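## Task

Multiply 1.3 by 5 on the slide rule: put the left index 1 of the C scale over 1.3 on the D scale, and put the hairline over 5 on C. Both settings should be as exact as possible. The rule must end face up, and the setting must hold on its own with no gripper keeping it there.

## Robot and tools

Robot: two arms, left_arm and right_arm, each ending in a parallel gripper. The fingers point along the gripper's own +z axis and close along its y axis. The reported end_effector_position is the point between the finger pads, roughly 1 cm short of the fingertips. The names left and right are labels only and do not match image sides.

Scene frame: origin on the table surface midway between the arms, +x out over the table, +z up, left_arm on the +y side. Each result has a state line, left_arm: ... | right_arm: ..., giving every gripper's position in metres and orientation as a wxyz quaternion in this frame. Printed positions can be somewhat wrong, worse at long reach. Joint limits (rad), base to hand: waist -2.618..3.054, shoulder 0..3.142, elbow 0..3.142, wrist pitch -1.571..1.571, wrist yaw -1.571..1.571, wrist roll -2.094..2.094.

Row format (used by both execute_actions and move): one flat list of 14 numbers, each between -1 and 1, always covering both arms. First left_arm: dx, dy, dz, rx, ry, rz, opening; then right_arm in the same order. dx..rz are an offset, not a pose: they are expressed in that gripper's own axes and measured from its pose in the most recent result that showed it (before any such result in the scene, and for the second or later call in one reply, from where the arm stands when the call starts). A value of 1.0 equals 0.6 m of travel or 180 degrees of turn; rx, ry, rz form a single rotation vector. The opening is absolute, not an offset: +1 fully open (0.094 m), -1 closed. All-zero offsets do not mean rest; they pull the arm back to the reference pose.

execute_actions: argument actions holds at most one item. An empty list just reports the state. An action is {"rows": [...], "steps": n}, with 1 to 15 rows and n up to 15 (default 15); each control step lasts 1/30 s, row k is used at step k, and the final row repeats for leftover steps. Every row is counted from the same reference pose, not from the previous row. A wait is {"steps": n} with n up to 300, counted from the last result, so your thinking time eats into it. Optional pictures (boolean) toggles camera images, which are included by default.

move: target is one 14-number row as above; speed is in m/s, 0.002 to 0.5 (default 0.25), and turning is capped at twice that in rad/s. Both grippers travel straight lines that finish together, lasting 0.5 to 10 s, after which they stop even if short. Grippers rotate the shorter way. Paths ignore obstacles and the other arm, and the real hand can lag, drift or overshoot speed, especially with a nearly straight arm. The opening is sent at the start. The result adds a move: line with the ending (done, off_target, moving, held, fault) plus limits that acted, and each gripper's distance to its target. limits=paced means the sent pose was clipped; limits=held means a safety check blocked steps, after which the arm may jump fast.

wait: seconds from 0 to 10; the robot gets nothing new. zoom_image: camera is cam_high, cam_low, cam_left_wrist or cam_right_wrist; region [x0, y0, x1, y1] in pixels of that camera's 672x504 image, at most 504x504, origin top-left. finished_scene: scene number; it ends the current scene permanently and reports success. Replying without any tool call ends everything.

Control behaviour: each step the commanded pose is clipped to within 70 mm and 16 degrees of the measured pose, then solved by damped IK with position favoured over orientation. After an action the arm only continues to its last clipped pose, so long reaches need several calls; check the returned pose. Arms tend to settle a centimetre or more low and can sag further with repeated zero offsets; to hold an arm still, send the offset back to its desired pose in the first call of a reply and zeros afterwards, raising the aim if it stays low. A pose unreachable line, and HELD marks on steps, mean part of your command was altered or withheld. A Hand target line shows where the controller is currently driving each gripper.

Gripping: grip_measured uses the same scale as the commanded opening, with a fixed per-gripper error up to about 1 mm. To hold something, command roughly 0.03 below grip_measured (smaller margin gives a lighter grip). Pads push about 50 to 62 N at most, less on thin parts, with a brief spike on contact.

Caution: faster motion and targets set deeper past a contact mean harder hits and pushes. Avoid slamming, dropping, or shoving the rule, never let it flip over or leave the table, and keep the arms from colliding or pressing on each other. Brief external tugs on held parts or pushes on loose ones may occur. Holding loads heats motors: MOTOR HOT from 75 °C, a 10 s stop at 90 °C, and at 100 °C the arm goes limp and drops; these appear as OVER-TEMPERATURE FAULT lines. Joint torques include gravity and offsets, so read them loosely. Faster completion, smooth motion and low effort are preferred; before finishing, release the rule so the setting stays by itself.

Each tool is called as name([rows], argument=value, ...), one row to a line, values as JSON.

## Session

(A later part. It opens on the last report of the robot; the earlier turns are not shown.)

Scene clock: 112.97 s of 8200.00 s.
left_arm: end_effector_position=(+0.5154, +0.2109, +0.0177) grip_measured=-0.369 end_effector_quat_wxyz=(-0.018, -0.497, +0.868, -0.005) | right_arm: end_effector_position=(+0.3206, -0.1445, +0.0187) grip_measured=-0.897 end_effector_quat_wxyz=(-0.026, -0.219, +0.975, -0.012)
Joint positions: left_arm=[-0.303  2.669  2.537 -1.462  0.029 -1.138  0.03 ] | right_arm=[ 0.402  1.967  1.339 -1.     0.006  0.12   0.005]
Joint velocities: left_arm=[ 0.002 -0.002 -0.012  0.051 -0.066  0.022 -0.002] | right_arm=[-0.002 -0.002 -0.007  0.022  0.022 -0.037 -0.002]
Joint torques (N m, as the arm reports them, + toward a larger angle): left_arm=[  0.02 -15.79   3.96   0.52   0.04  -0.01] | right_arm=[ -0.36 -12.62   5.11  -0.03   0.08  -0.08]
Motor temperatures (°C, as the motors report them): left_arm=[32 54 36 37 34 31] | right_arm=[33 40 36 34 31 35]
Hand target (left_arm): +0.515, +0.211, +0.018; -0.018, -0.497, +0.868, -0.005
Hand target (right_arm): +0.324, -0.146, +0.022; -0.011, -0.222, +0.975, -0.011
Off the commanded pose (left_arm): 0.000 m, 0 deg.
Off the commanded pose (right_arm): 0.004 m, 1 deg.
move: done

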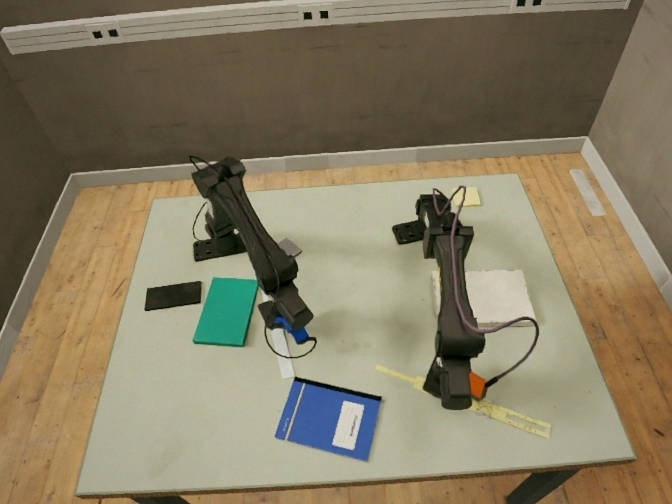

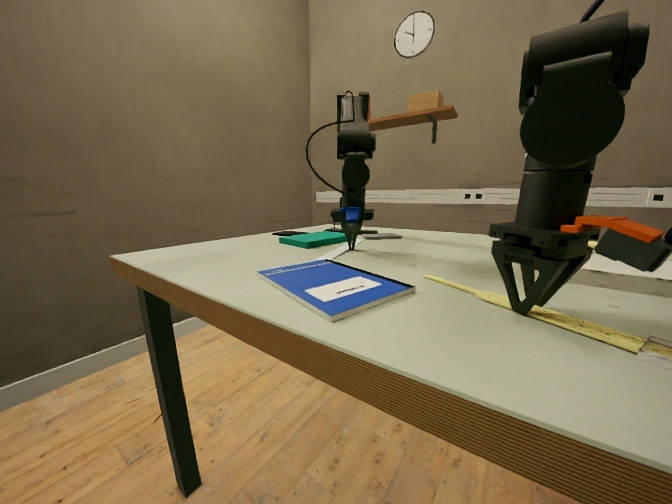

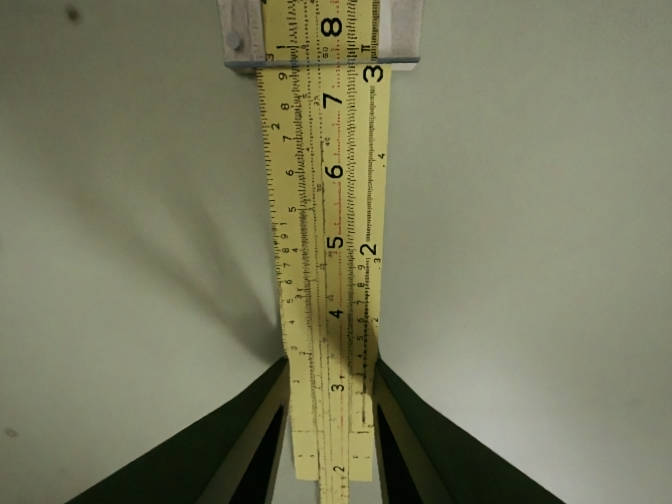

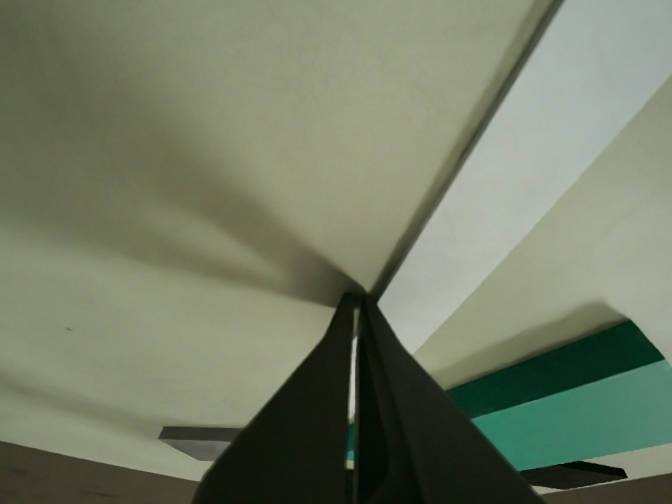

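move(target=[0,0,0,0,0,0,-0.4,0.165,0.043,-0.11,0,0,-0.197,-0.9], speed=0.15)

move(target=[0.337,0.112,-0.004,0,0.01,0,-0.4,0,0,0,0,0,0,-0.9], speed=0.06)

Scene clock: 121.10 s of 8200.00 s.
left_arm: end_effector_position=(+0.5154, +0.2109, +0.0177) grip_measured=-0.369 end_effector_quat_wxyz=(-0.018, -0.497, +0.868, -0.005) | right_arm: end_effector_position=(+0.2314, -0.1552, +0.0892) grip_measured=-0.897 end_effector_quat_wxyz=(-0.021, -0.498, +0.867, -0.005)
Joint positions: left_arm=[-0.303  2.669  2.537 -1.462  0.029 -1.138  0.03 ] | right_arm=[ 0.547  1.591  1.171 -1.194  0.003 -0.336  0.005]
Joint velocities: left_arm=[-0.002 -0.007 -0.002  0.037  0.051  0.007 -0.   ] | right_arm=[ 0.007  0.002 -0.002 -0.007 -0.022 -0.022 -0.001]
Joint torques (N m, as the arm reports them, + toward a larger angle): left_arm=[  0.01 -15.75   3.91   0.51   0.03  -0.03] | right_arm=[ 0.73 -9.16  5.45 -0.31 -0.06 -0.1 ]
Motor temperatures (°C, as the motors report them): left_arm=[32 54 36 37 34 31] | right_arm=[33 40 35 34 31 35]
Hand target (left_arm): +0.515, +0.211, +0.018; -0.018, -0.497, +0.868, -0.005
Hand target (right_arm): +0.222, -0.158, +0.090; -0.030, -0.506, +0.862, -0.002
Off the commanded pose (left_arm): 0.000 m, 0 deg.
Off the commanded pose (right_arm): 0.010 m, 1 deg.
After step 90, 2.67 s passed at rest.
move: done

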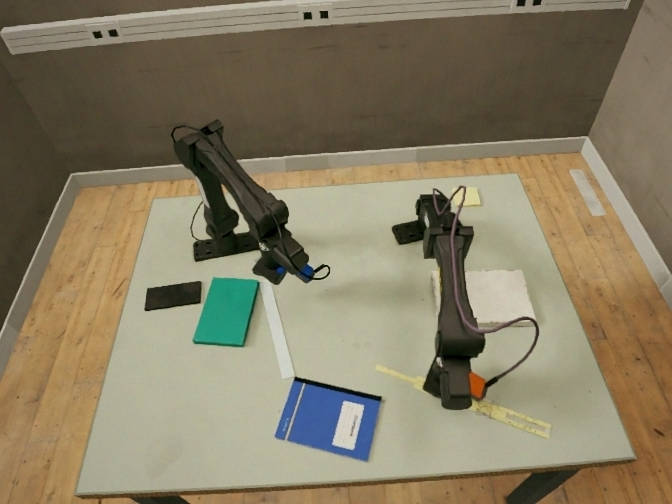

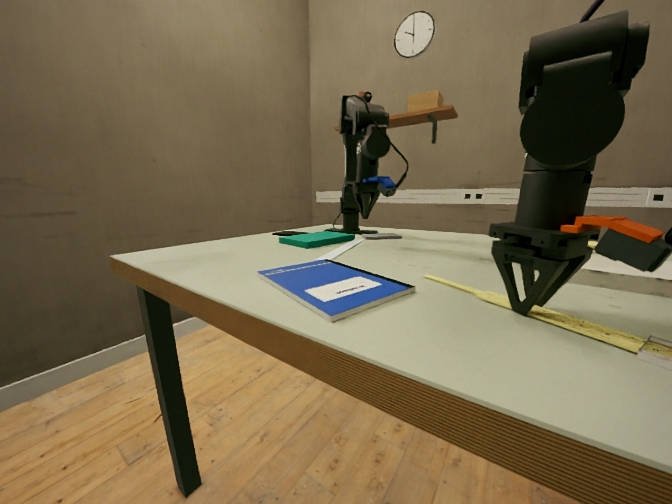

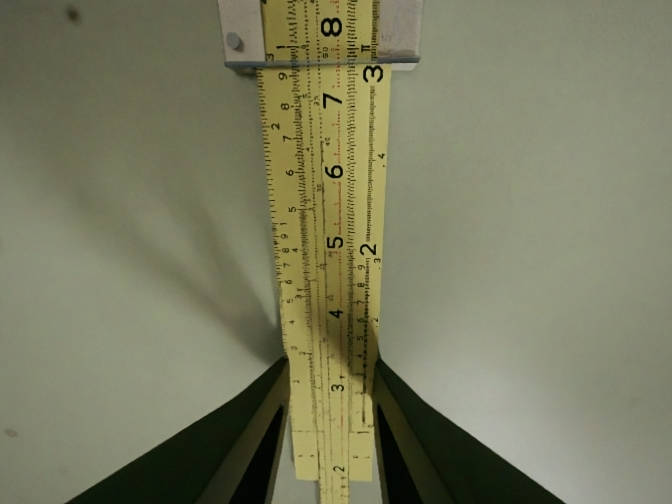

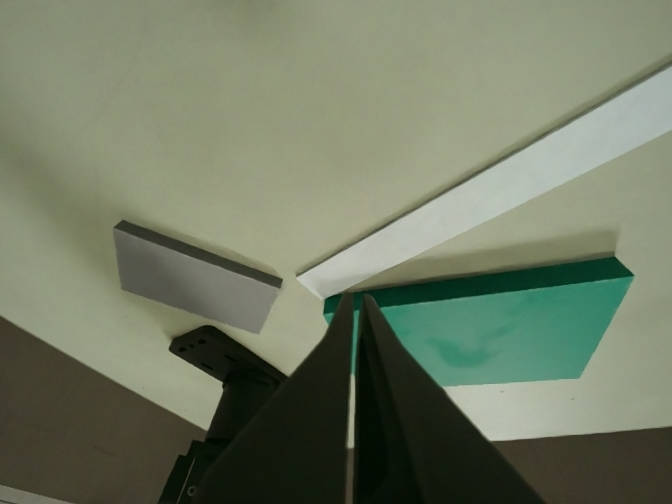

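Scene clock: 125.00 s of 8200.00 s.
left_arm: end_effector_position=(+0.3575, +0.0724, +0.0171) grip_measured=-0.369 end_effector_quat_wxyz=(-0.037, -0.495, +0.868, +0.001) | right_arm: end_effector_position=(+0.2313, -0.1553, +0.0892) grip_measured=-0.897 end_effector_quat_wxyz=(-0.021, -0.498, +0.867, -0.005)
Joint positions: left_arm=[-0.693  2.13   1.577 -1.059  0.062 -1.524  0.03 ] | right_arm=[ 0.547  1.591  1.171 -1.194  0.003 -0.336  0.005]
Joint velocities: left_arm=[-0.022 -0.007 -0.007  0.037  0.037 -0.125 -0.   ] | right_arm=[ 0.012 -0.007 -0.017 -0.066 -0.095  0.007 -0.   ]
Joint torques (N m, as the arm reports them, + toward a larger angle): left_arm=[ -0.54 -14.97   3.26   0.51   0.11  -0.12] | right_arm=[ 0.06 -7.05  7.16 -0.19  0.07  0.03]
Motor temperatures (°C, as the motors report them): left_arm=[32 54 35 37 34 31] | right_arm=[33 40 35 34 31 35]
Hand target (left_arm): +0.359, +0.069, +0.029; -0.029, -0.496, +0.868, -0.015
Hand target (right_arm): +0.231, -0.155, +0.089; -0.021, -0.498, +0.867, -0.005
Off the commanded pose (left_arm): 0.011 m, 2 deg.
Off the commanded pose (right_arm): 0.000 m, 0 deg.
move: off_target (left_arm)

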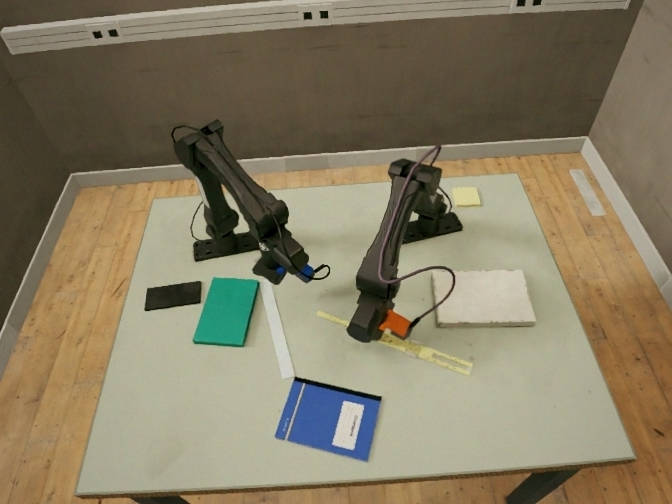

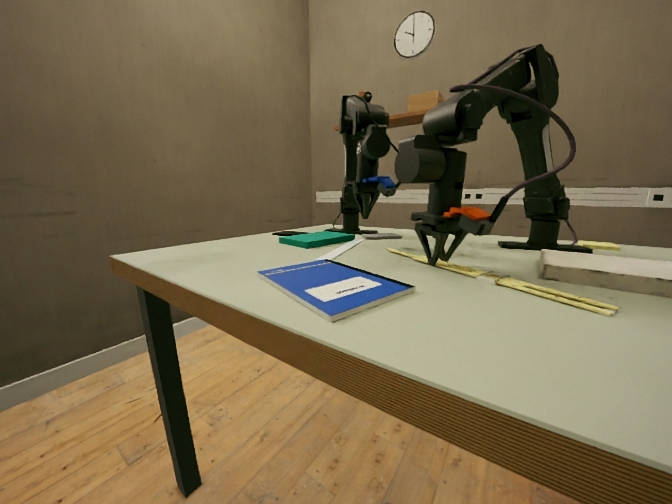

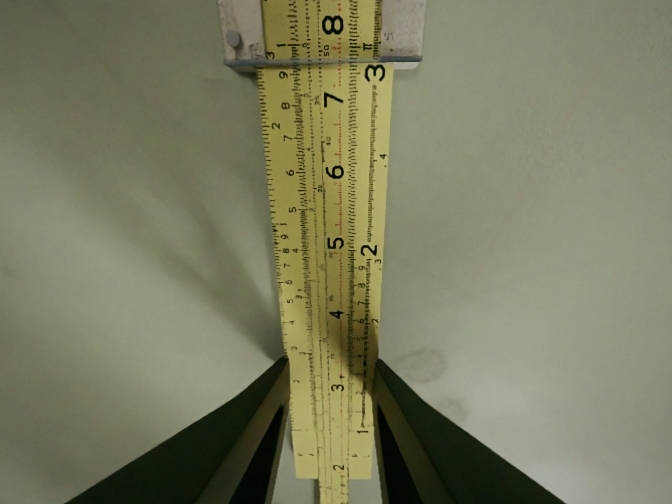

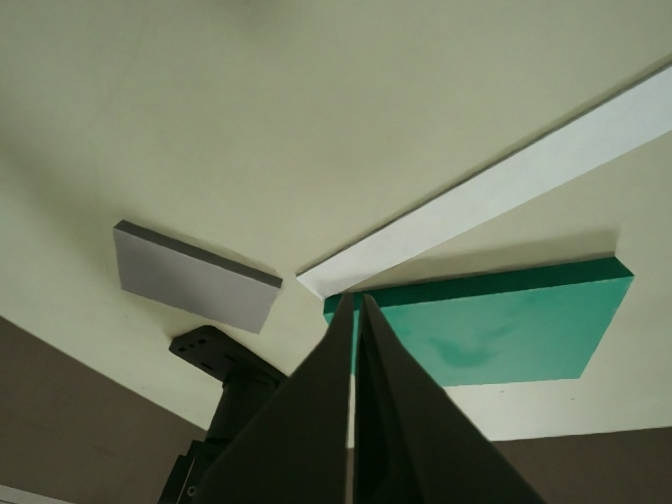

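move(target=[0.09,0,0,0,-0.01,0,-0.4,0,0,0,0,0,0,-0.9], speed=0.05)

move(target=[0,0,-0.075,0,-0.01,0,0.3,0,0,0,0,0,0,-0.9], speed=0.1)

move(target=[-0.39,0,-0.01,0,0,0,0.3,0,0,0,0,0,0,-0.9], speed=0.15)

Scene clock: 136.87 s of 8200.00 s.
left_arm: end_effector_position=(+0.3285, +0.0280, +0.0169) grip_measured=-0.369 end_effector_quat_wxyz=(-0.030, -0.492, +0.870, +0.008) | right_arm: end_effector_position=(+0.2313, -0.1553, +0.0892) grip_measured=-0.897 end_effector_quat_wxyz=(-0.021, -0.498, +0.867, -0.005)
Joint positions: left_arm=[-0.837  2.13   1.577 -1.058  0.047 -1.662  0.03 ] | right_arm=[ 0.547  1.591  1.171 -1.194  0.003 -0.336  0.005]
Joint velocities: left_arm=[-0.007  0.007 -0.017 -0.007  0.007 -0.095 -0.   ] | right_arm=[-0.002 -0.007 -0.007  0.037 -0.037 -0.007  0.001]
Joint torques (N m, as the arm reports them, + toward a larger angle): left_arm=[ -0.48 -11.98   5.43   0.32  -0.11  -0.11] | right_arm=[ 0.13 -7.35  7.12 -0.17  0.03 -0.02]
Motor temperatures (°C, as the motors report them): left_arm=[32 53 35 36 34 31] | right_arm=[33 39 35 34 31 35]
Hand target (left_arm): +0.331, +0.026, +0.021; -0.023, -0.495, +0.869, +0.007
Hand target (right_arm): +0.231, -0.155, +0.089; -0.021, -0.498, +0.867, -0.005
Off the commanded pose (left_arm): 0.004 m, 1 deg.
Off the commanded pose (right_arm): 0.000 m, 0 deg.
After step 90, 7.47 s passed at rest.
move: done

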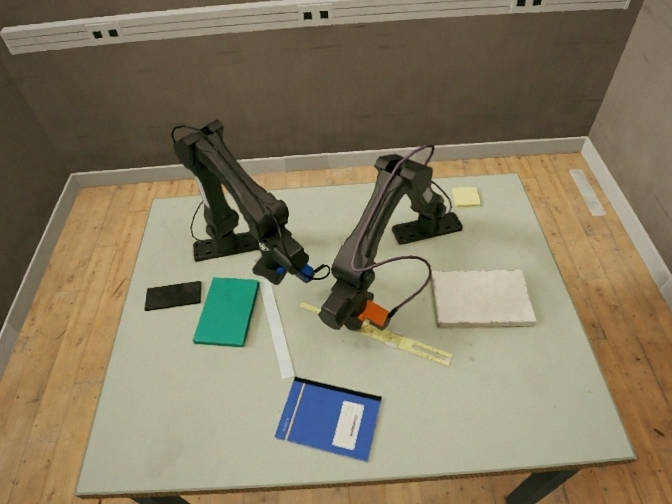

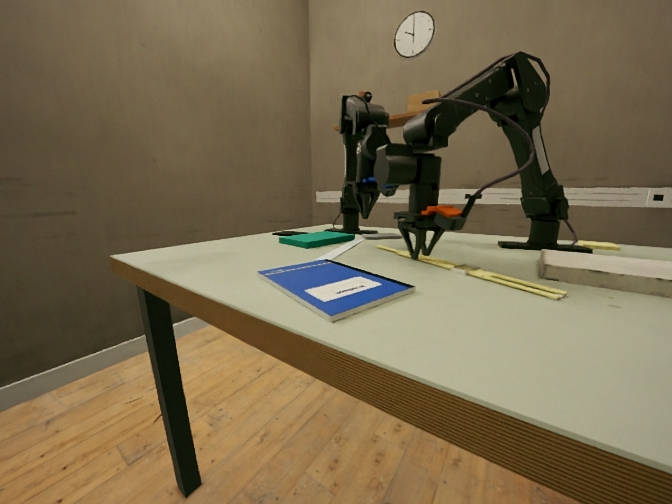

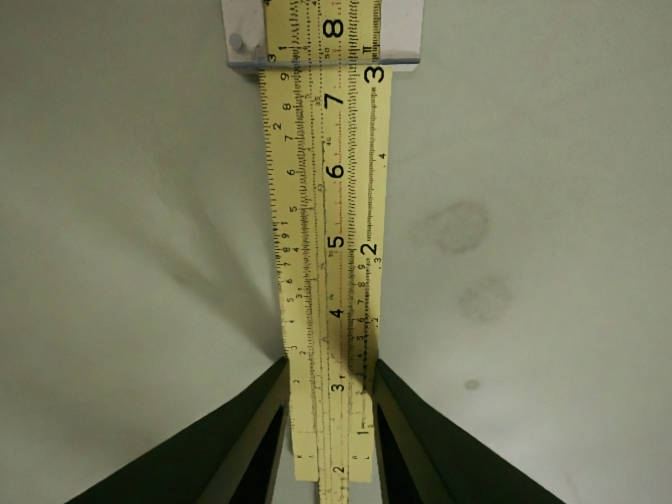

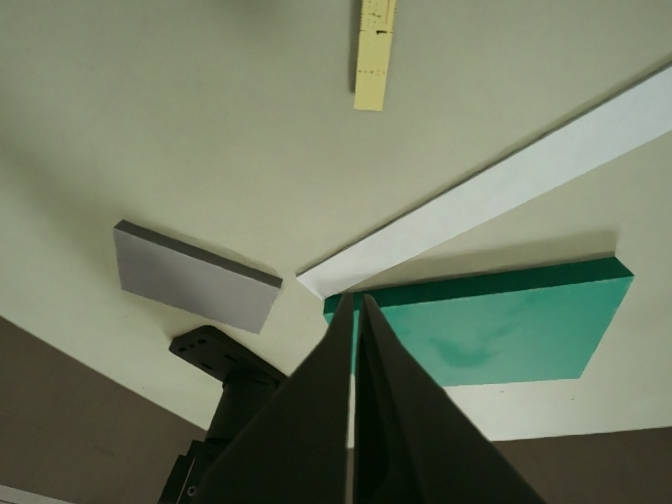

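Scene clock: 137.90 s of 8200.00 s.
left_arm: end_effector_position=(+0.3269, +0.0337, +0.0444) grip_measured=+0.298 end_effector_quat_wxyz=(-0.029, -0.492, +0.869, +0.032) | right_arm: end_effector_position=(+0.2313, -0.1553, +0.0892) grip_measured=-0.897 end_effector_quat_wxyz=(-0.021, -0.498, +0.867, -0.005)
Joint positions: left_arm=[-0.837  2.126  1.682 -1.21   0.027 -1.662  0.061] | right_arm=[ 0.547  1.591  1.171 -1.194  0.003 -0.336  0.005]
Joint velocities: left_arm=[-0.022  0.012 -0.002 -0.007 -0.066 -0.037 -0.001] | right_arm=[ 0.002  0.012  0.002  0.022  0.022  0.066 -0.   ]
Joint torques (N m, as the arm reports them, + toward a larger angle): left_arm=[ -0.57 -14.65   5.74   0.22  -0.1   -0.09] | right_arm=[ 0.1  -7.34  7.19 -0.23  0.07 -0.07]
Motor temperatures (°C, as the motors report them): left_arm=[32 53 35 36 34 31] | right_arm=[33 39 35 34 31 35]
Hand target (left_arm): +0.331, +0.030, +0.062; -0.016, -0.492, +0.870, +0.016
Hand target (right_arm): +0.231, -0.155, +0.089; -0.021, -0.498, +0.867, -0.005
Off the commanded pose (left_arm): 0.019 m, 2 deg.
Off the commanded pose (right_arm): 0.000 m, 0 deg.
move: off_target (left_arm)

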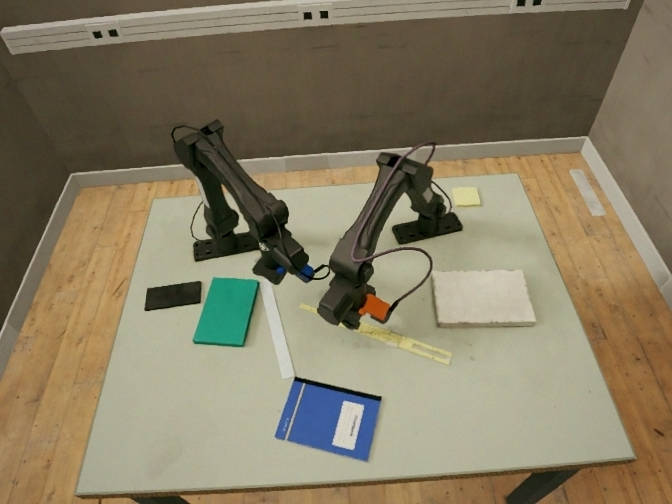

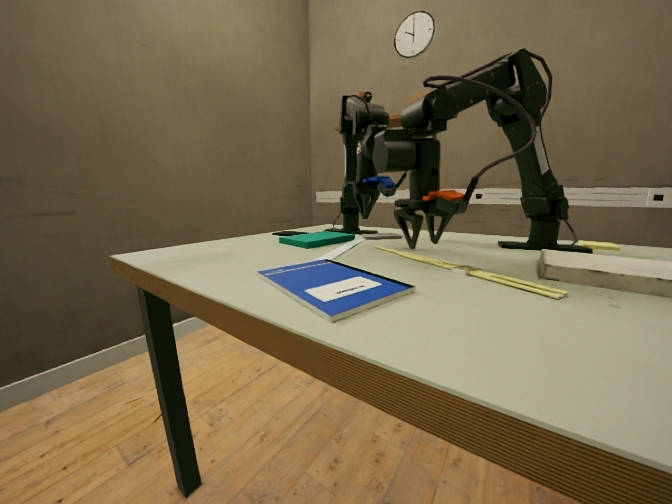

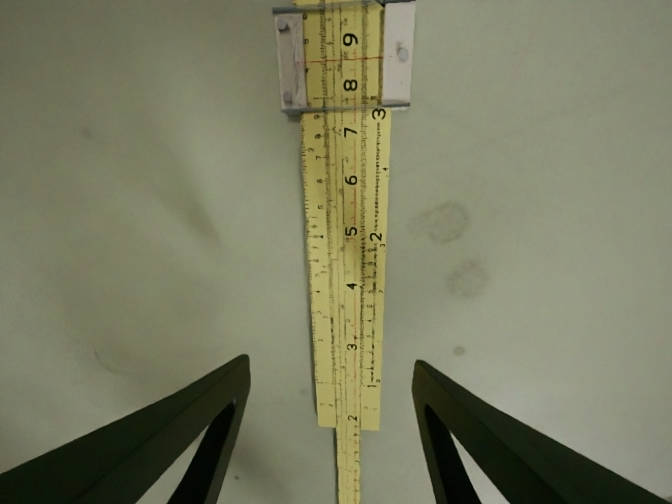

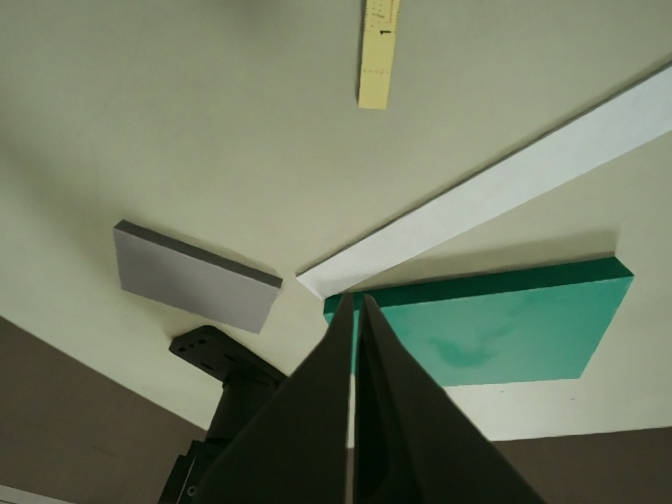

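Scene clock: 140.00 s of 8200.00 s.
left_arm: end_effector_position=(+0.4377, +0.2358, +0.0353) grip_measured=+0.298 end_effector_quat_wxyz=(-0.041, -0.497, +0.866, +0.037) | right_arm: end_effector_position=(+0.2313, -0.1553, +0.0892) grip_measured=-0.897 end_effector_quat_wxyz=(-0.021, -0.498, +0.867, -0.005)
Joint positions: left_arm=[-0.281  2.307  1.94  -1.313 -0.015 -1.119  0.061] | right_arm=[ 0.547  1.591  1.171 -1.194  0.003 -0.336  0.005]
Joint velocities: left_arm=[-0.002 -0.012 -0.002  0.022  0.066  0.037  0.   ] | right_arm=[-0.002  0.012  0.002 -0.022  0.022  0.037  0.001]
Joint torques (N m, as the arm reports them, + toward a larger angle): left_arm=[ -0.2  -13.81   5.82   0.24  -0.11   0.03] | right_arm=[-0.08 -7.28  6.94 -0.14  0.03  0.04]
Motor temperatures (°C, as the motors report them): left_arm=[32 53 36 36 34 31] | right_arm=[33 39 35 34 31 35]
Hand target (left_arm): +0.442, +0.236, +0.043; -0.032, -0.492, +0.869, +0.035
Hand target (right_arm): +0.231, -0.155, +0.089; -0.021, -0.498, +0.867, -0.005
Off the commanded pose (left_arm): 0.015 m, 2 deg.
Off the commanded pose (right_arm): 0.000 m, 0 deg.
move: off_target (left_arm)

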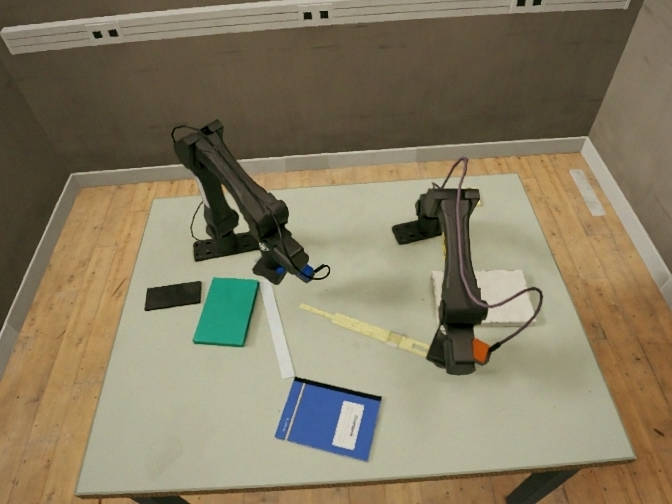

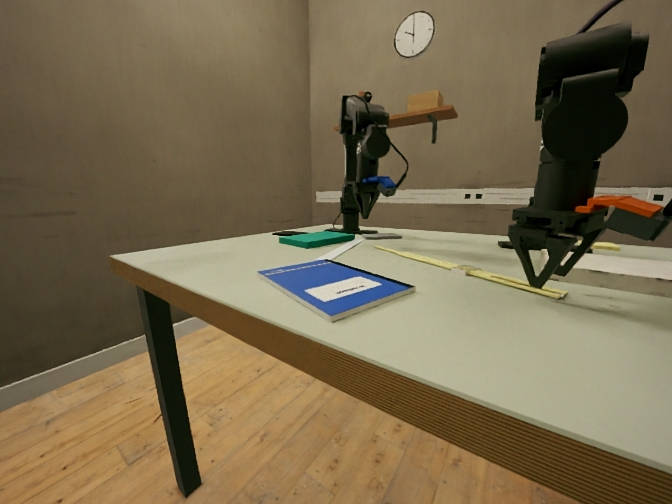

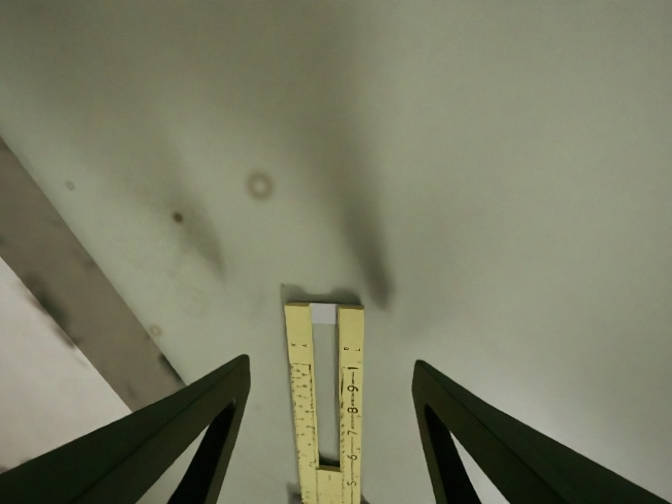

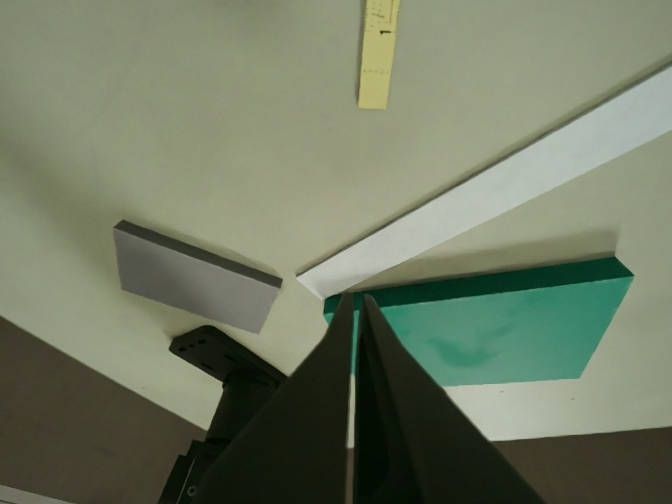

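move(target=[0,0,0.028,0.033,-0.011,0,0.3,-0.08,-0.035,0.07,0,0.01,0,-0.9], speed=0.05)

Scene clock: 149.77 s of 8200.00 s.
left_arm: end_effector_position=(+0.4341, +0.2343, +0.0159) grip_measured=+0.298 end_effector_quat_wxyz=(-0.008, -0.497, +0.868, +0.008) | right_arm: end_effector_position=(+0.2594, -0.1342, +0.0395) grip_measured=-0.897 end_effector_quat_wxyz=(-0.058, -0.497, +0.866, -0.015)
Joint positions: left_arm=[-0.281  2.216  1.714 -1.09  -0.004 -1.117  0.061] | right_arm=[ 0.543  1.842  1.251 -1.099  0.009 -0.338  0.005]
Joint velocities: left_arm=[-0.002  0.012  0.002  0.066 -0.095 -0.051  0.   ] | right_arm=[-0.002  0.007 -0.007  0.037  0.022 -0.095 -0.001]
Joint torques (N m, as the arm reports them, + toward a larger angle): left_arm=[  0.52 -14.22   2.76   0.71  -0.01   0.01] | right_arm=[-0.56 -9.15  9.48 -0.11  0.04 -0.03]
Motor temperatures (°C, as the motors report them): left_arm=[32 53 36 36 34 31] | right_arm=[33 38 36 34 31 35]
Hand target (left_arm): +0.436, +0.236, +0.018; +0.000, -0.498, +0.867, +0.001
Hand target (right_arm): +0.273, -0.127, +0.045; -0.035, -0.497, +0.867, -0.013
Off the commanded pose (left_arm): 0.004 m, 1 deg.
Off the commanded pose (right_arm): 0.016 m, 3 deg.
After step 90, 5.00 s passed at rest.
move: off_target (right_arm)

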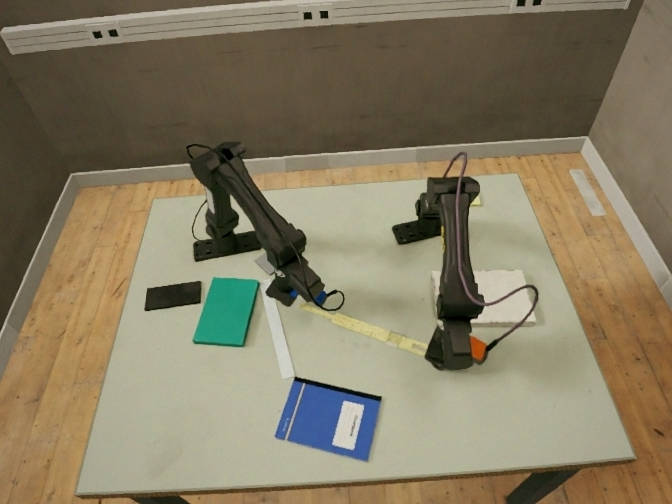

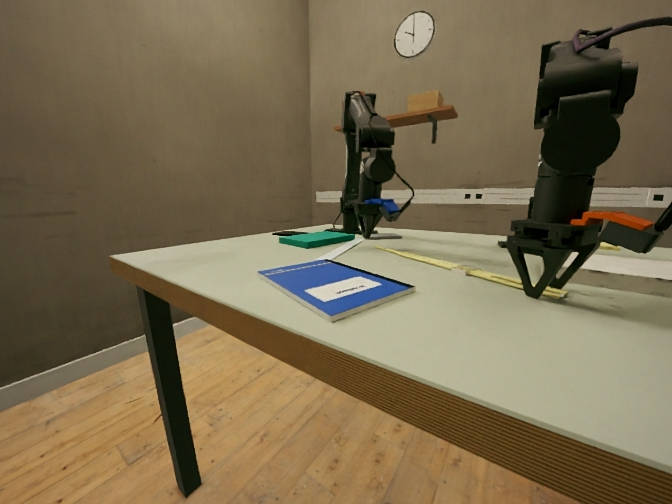

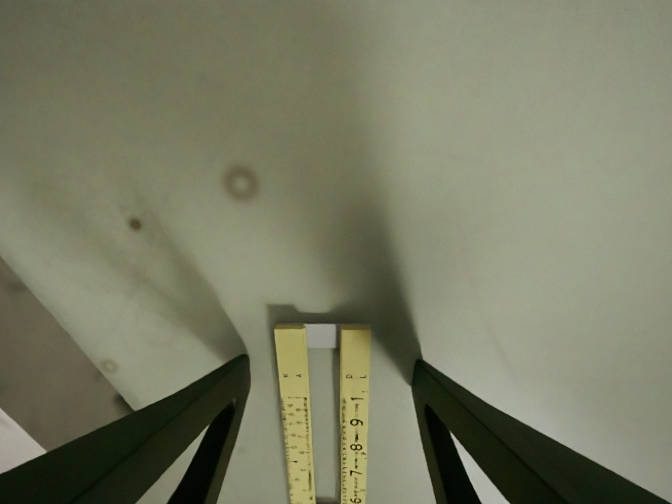

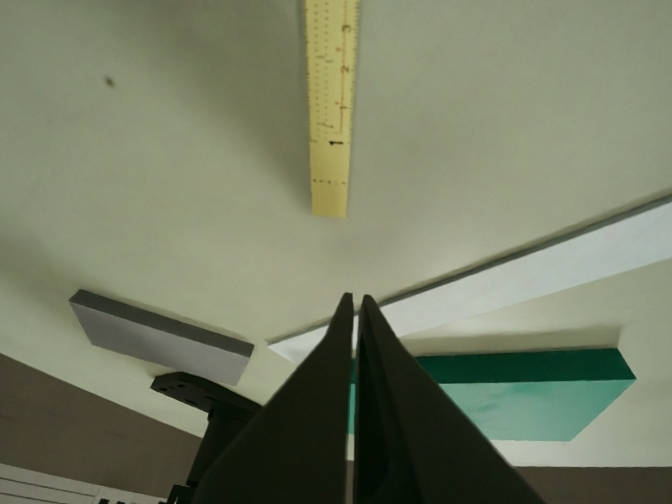

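move(target=[0,0,0.002,0,0,0,-0.4,0,0.022,0.028,0.01,-0.045,0,-1], speed=0.04)

Scene clock: 156.80 s of 8200.00 s.
left_arm: end_effector_position=(+0.4353, +0.2337, +0.0157) grip_measured=-0.369 end_effector_quat_wxyz=(-0.006, -0.497, +0.868, +0.005) | right_arm: end_effector_position=(+0.2482, -0.1330, +0.0212) grip_measured=-0.985 end_effector_quat_wxyz=(-0.002, -0.498, +0.867, -0.002)
Joint positions: left_arm=[-0.281  2.216  1.713 -1.085 -0.002 -1.117  0.03 ] | right_arm=[ 0.567  1.738  1.05  -0.887  0.003 -0.316  0.001]
Joint velocities: left_arm=[ 0.017 -0.027  0.012  0.037  0.022  0.007 -0.   ] | right_arm=[-0.007  0.007 -0.002  0.095  0.022 -0.037 -0.   ]
Joint torques (N m, as the arm reports them, + toward a larger angle): left_arm=[  0.01 -12.75   3.63   0.51  -0.04   0.01] | right_arm=[  0.69 -10.6    5.04   0.08  -0.06   0.07]
Motor temperatures (°C, as the motors report them): left_arm=[32 52 36 36 34 31] | right_arm=[33 39 36 34 31 35]
Hand target (left_arm): +0.434, +0.234, +0.015; -0.008, -0.497, +0.868, +0.008
Hand target (right_arm): +0.247, -0.129, +0.023; +0.010, -0.498, +0.867, +0.006
Off the commanded pose (left_arm): 0.002 m, 0 deg.
Off the commanded pose (right_arm): 0.005 m, 2 deg.
After step 90, 1.80 s passed at rest.
move: done

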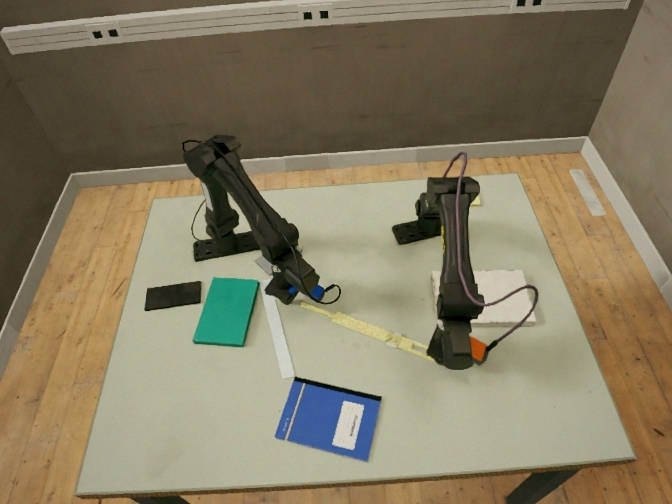

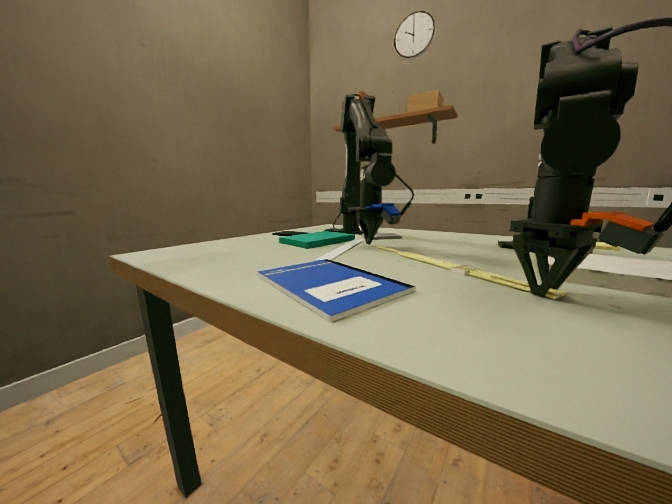

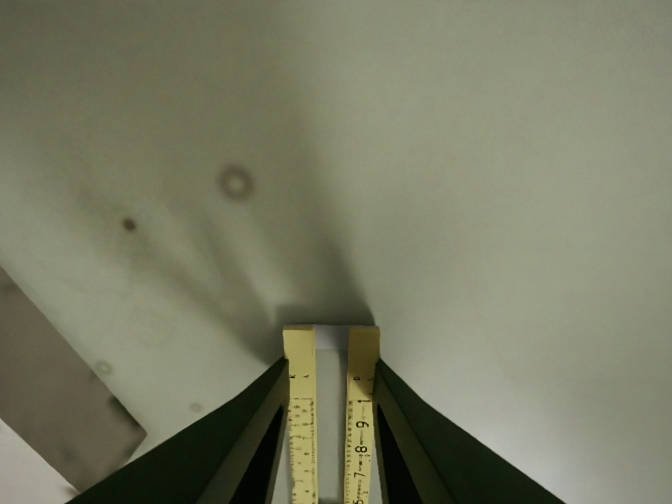

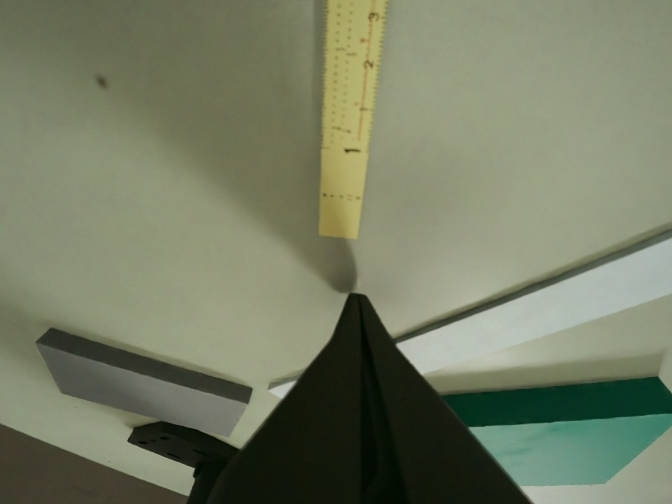

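move(target=[0,0,0,0,0,0,-0.4,0,0.022,0.006,0,0,0.022,-1], speed=0.03)

Scene clock: 160.83 s of 8200.00 s.
left_arm: end_effector_position=(+0.4353, +0.2337, +0.0157) grip_measured=-0.369 end_effector_quat_wxyz=(-0.006, -0.497, +0.868, +0.005) | right_arm: end_effector_position=(+0.2415, -0.1252, +0.0212) grip_measured=-0.985 end_effector_quat_wxyz=(-0.001, -0.470, +0.883, -0.002)
Joint positions: left_arm=[-0.281  2.216  1.713 -1.085 -0.002 -1.117  0.03 ] | right_arm=[ 0.603  1.738  1.05  -0.885  0.003 -0.216  0.001]
Joint velocities: left_arm=[-0.002 -0.002 -0.002 -0.066  0.022  0.007 -0.   ] | right_arm=[-0.022 -0.002  0.002 -0.051  0.007  0.051 -0.   ]
Joint torques (N m, as the arm reports them, + toward a larger angle): left_arm=[ -0.09 -12.82   3.81   0.54   0.04  -0.04] | right_arm=[ 0.82 -8.79  4.4   0.02  0.01  0.06]
Motor temperatures (°C, as the motors report them): left_arm=[32 52 36 36 34 31] | right_arm=[33 39 36 34 31 35]
Hand target (left_arm): +0.435, +0.234, +0.016; -0.006, -0.497, +0.868, +0.005
Hand target (right_arm): +0.237, -0.126, +0.017; -0.003, -0.468, +0.884, -0.002
Off the commanded pose (left_arm): 0.000 m, 0 deg.
Off the commanded pose (right_arm): 0.006 m, 0 deg.
move: done

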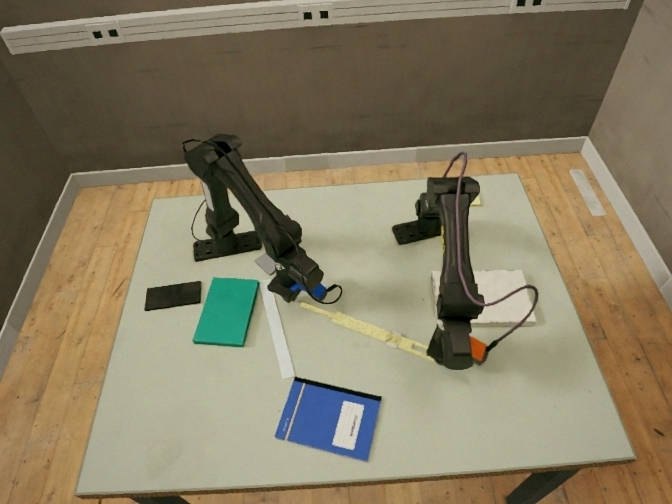

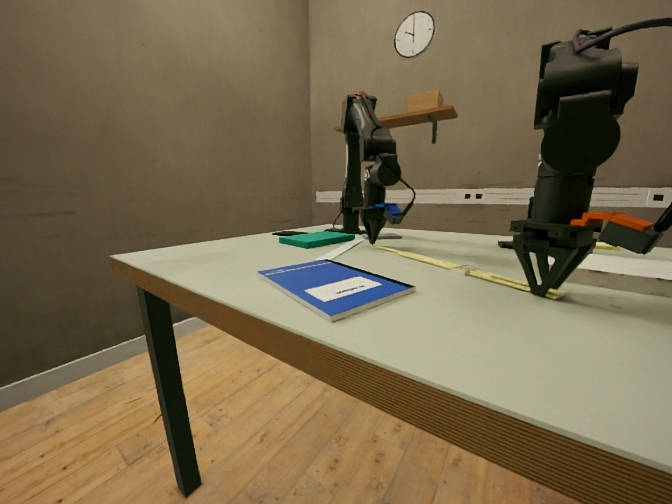

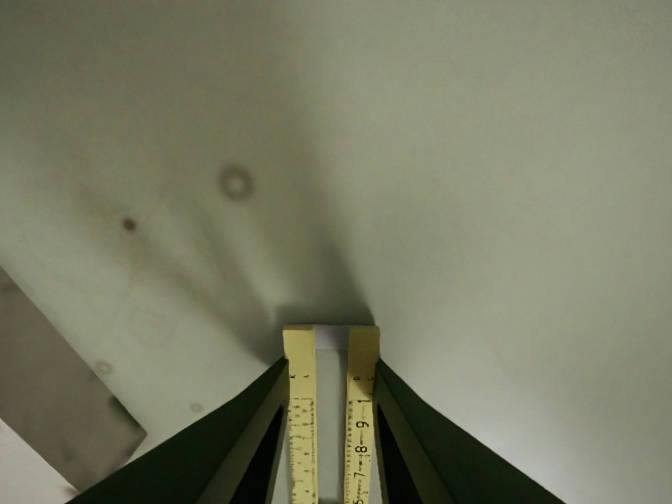

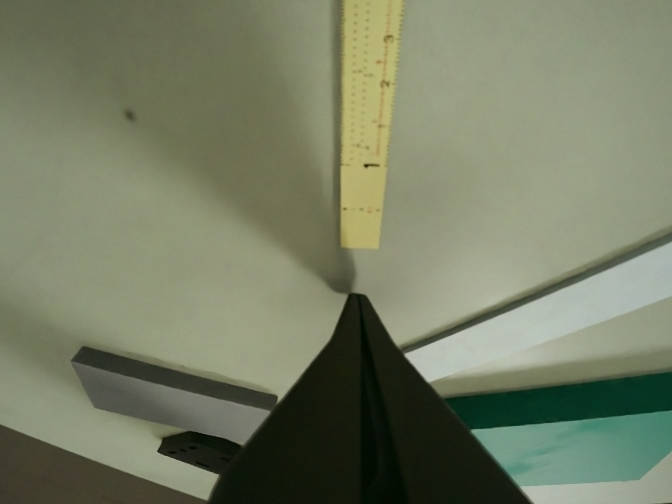

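move(target=[0,0,0,0,0,0,-0.4,-0.12,-0.005,0.004,0,0,0.008,-1], speed=0.03)

Scene clock: 165.97 s of 8200.00 s.
left_arm: end_effector_position=(+0.4364, +0.2349, +0.0157) grip_measured=-0.369 end_effector_quat_wxyz=(-0.003, -0.497, +0.868, +0.007) | right_arm: end_effector_position=(+0.2730, -0.0853, +0.0177) grip_measured=-0.985 end_effector_quat_wxyz=(-0.029, -0.459, +0.888, -0.012)
Joint positions: left_arm=[-0.281  2.216  1.713 -1.081 -0.009 -1.117  0.03 ] | right_arm=[ 0.625  1.972  1.342 -1.003  0.006 -0.17   0.001]
Joint velocities: left_arm=[-0.032  0.002 -0.007  0.007 -0.022 -0.007 -0.001] | right_arm=[-0.012 -0.002  0.007  0.007  0.037 -0.007 -0.001]
Joint torques (N m, as the arm reports them, + toward a larger angle): left_arm=[ -0.01 -12.78   3.93   0.49   0.12   0.  ] | right_arm=[ 0.67 -9.34  9.5   0.25 -0.01  0.12]
Motor temperatures (°C, as the motors report them): left_arm=[32 52 36 36 34 31] | right_arm=[33 39 36 34 31 35]
Hand target (left_arm): +0.435, +0.234, +0.016; -0.006, -0.497, +0.868, +0.005
Hand target (right_arm): +0.284, -0.068, +0.019; -0.001, -0.459, +0.888, -0.001
Off the commanded pose (left_arm): 0.002 m, 0 deg.
Off the commanded pose (right_arm): 0.021 m, 3 deg.
move: off_target (right_arm)

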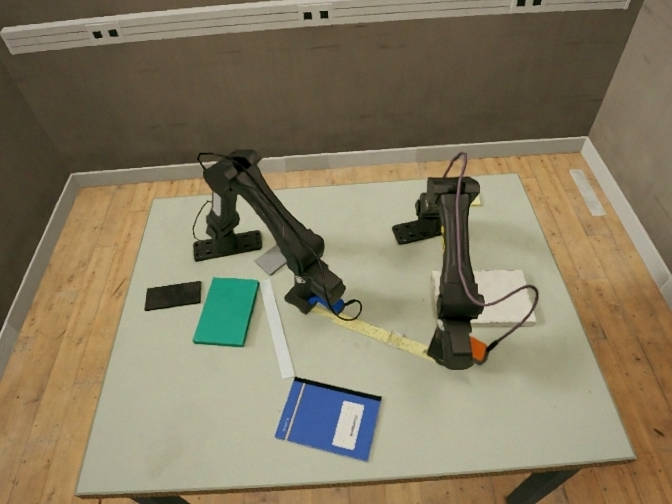

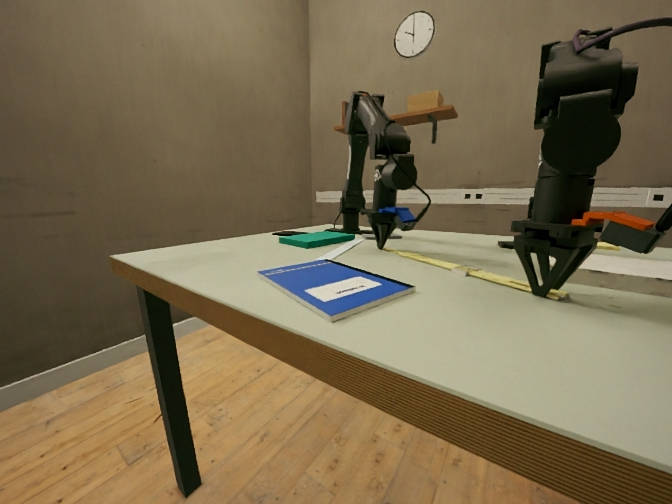

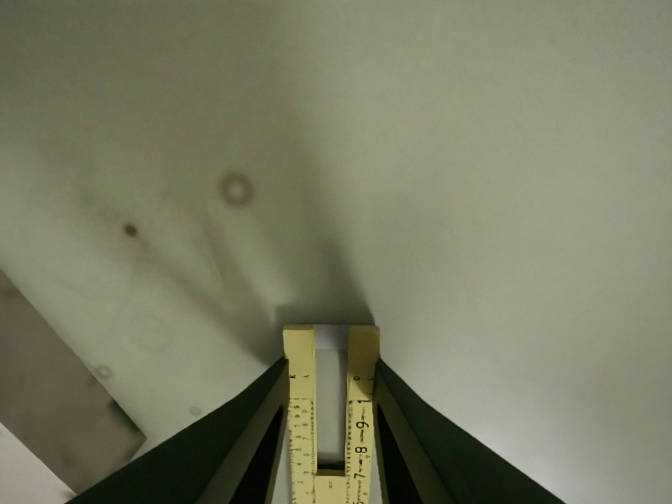

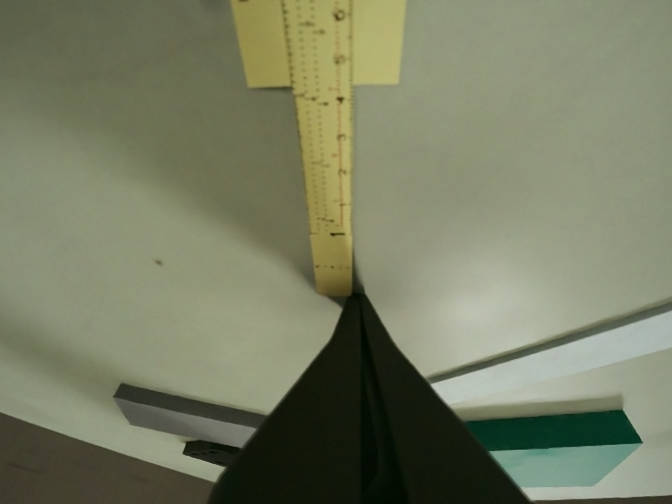

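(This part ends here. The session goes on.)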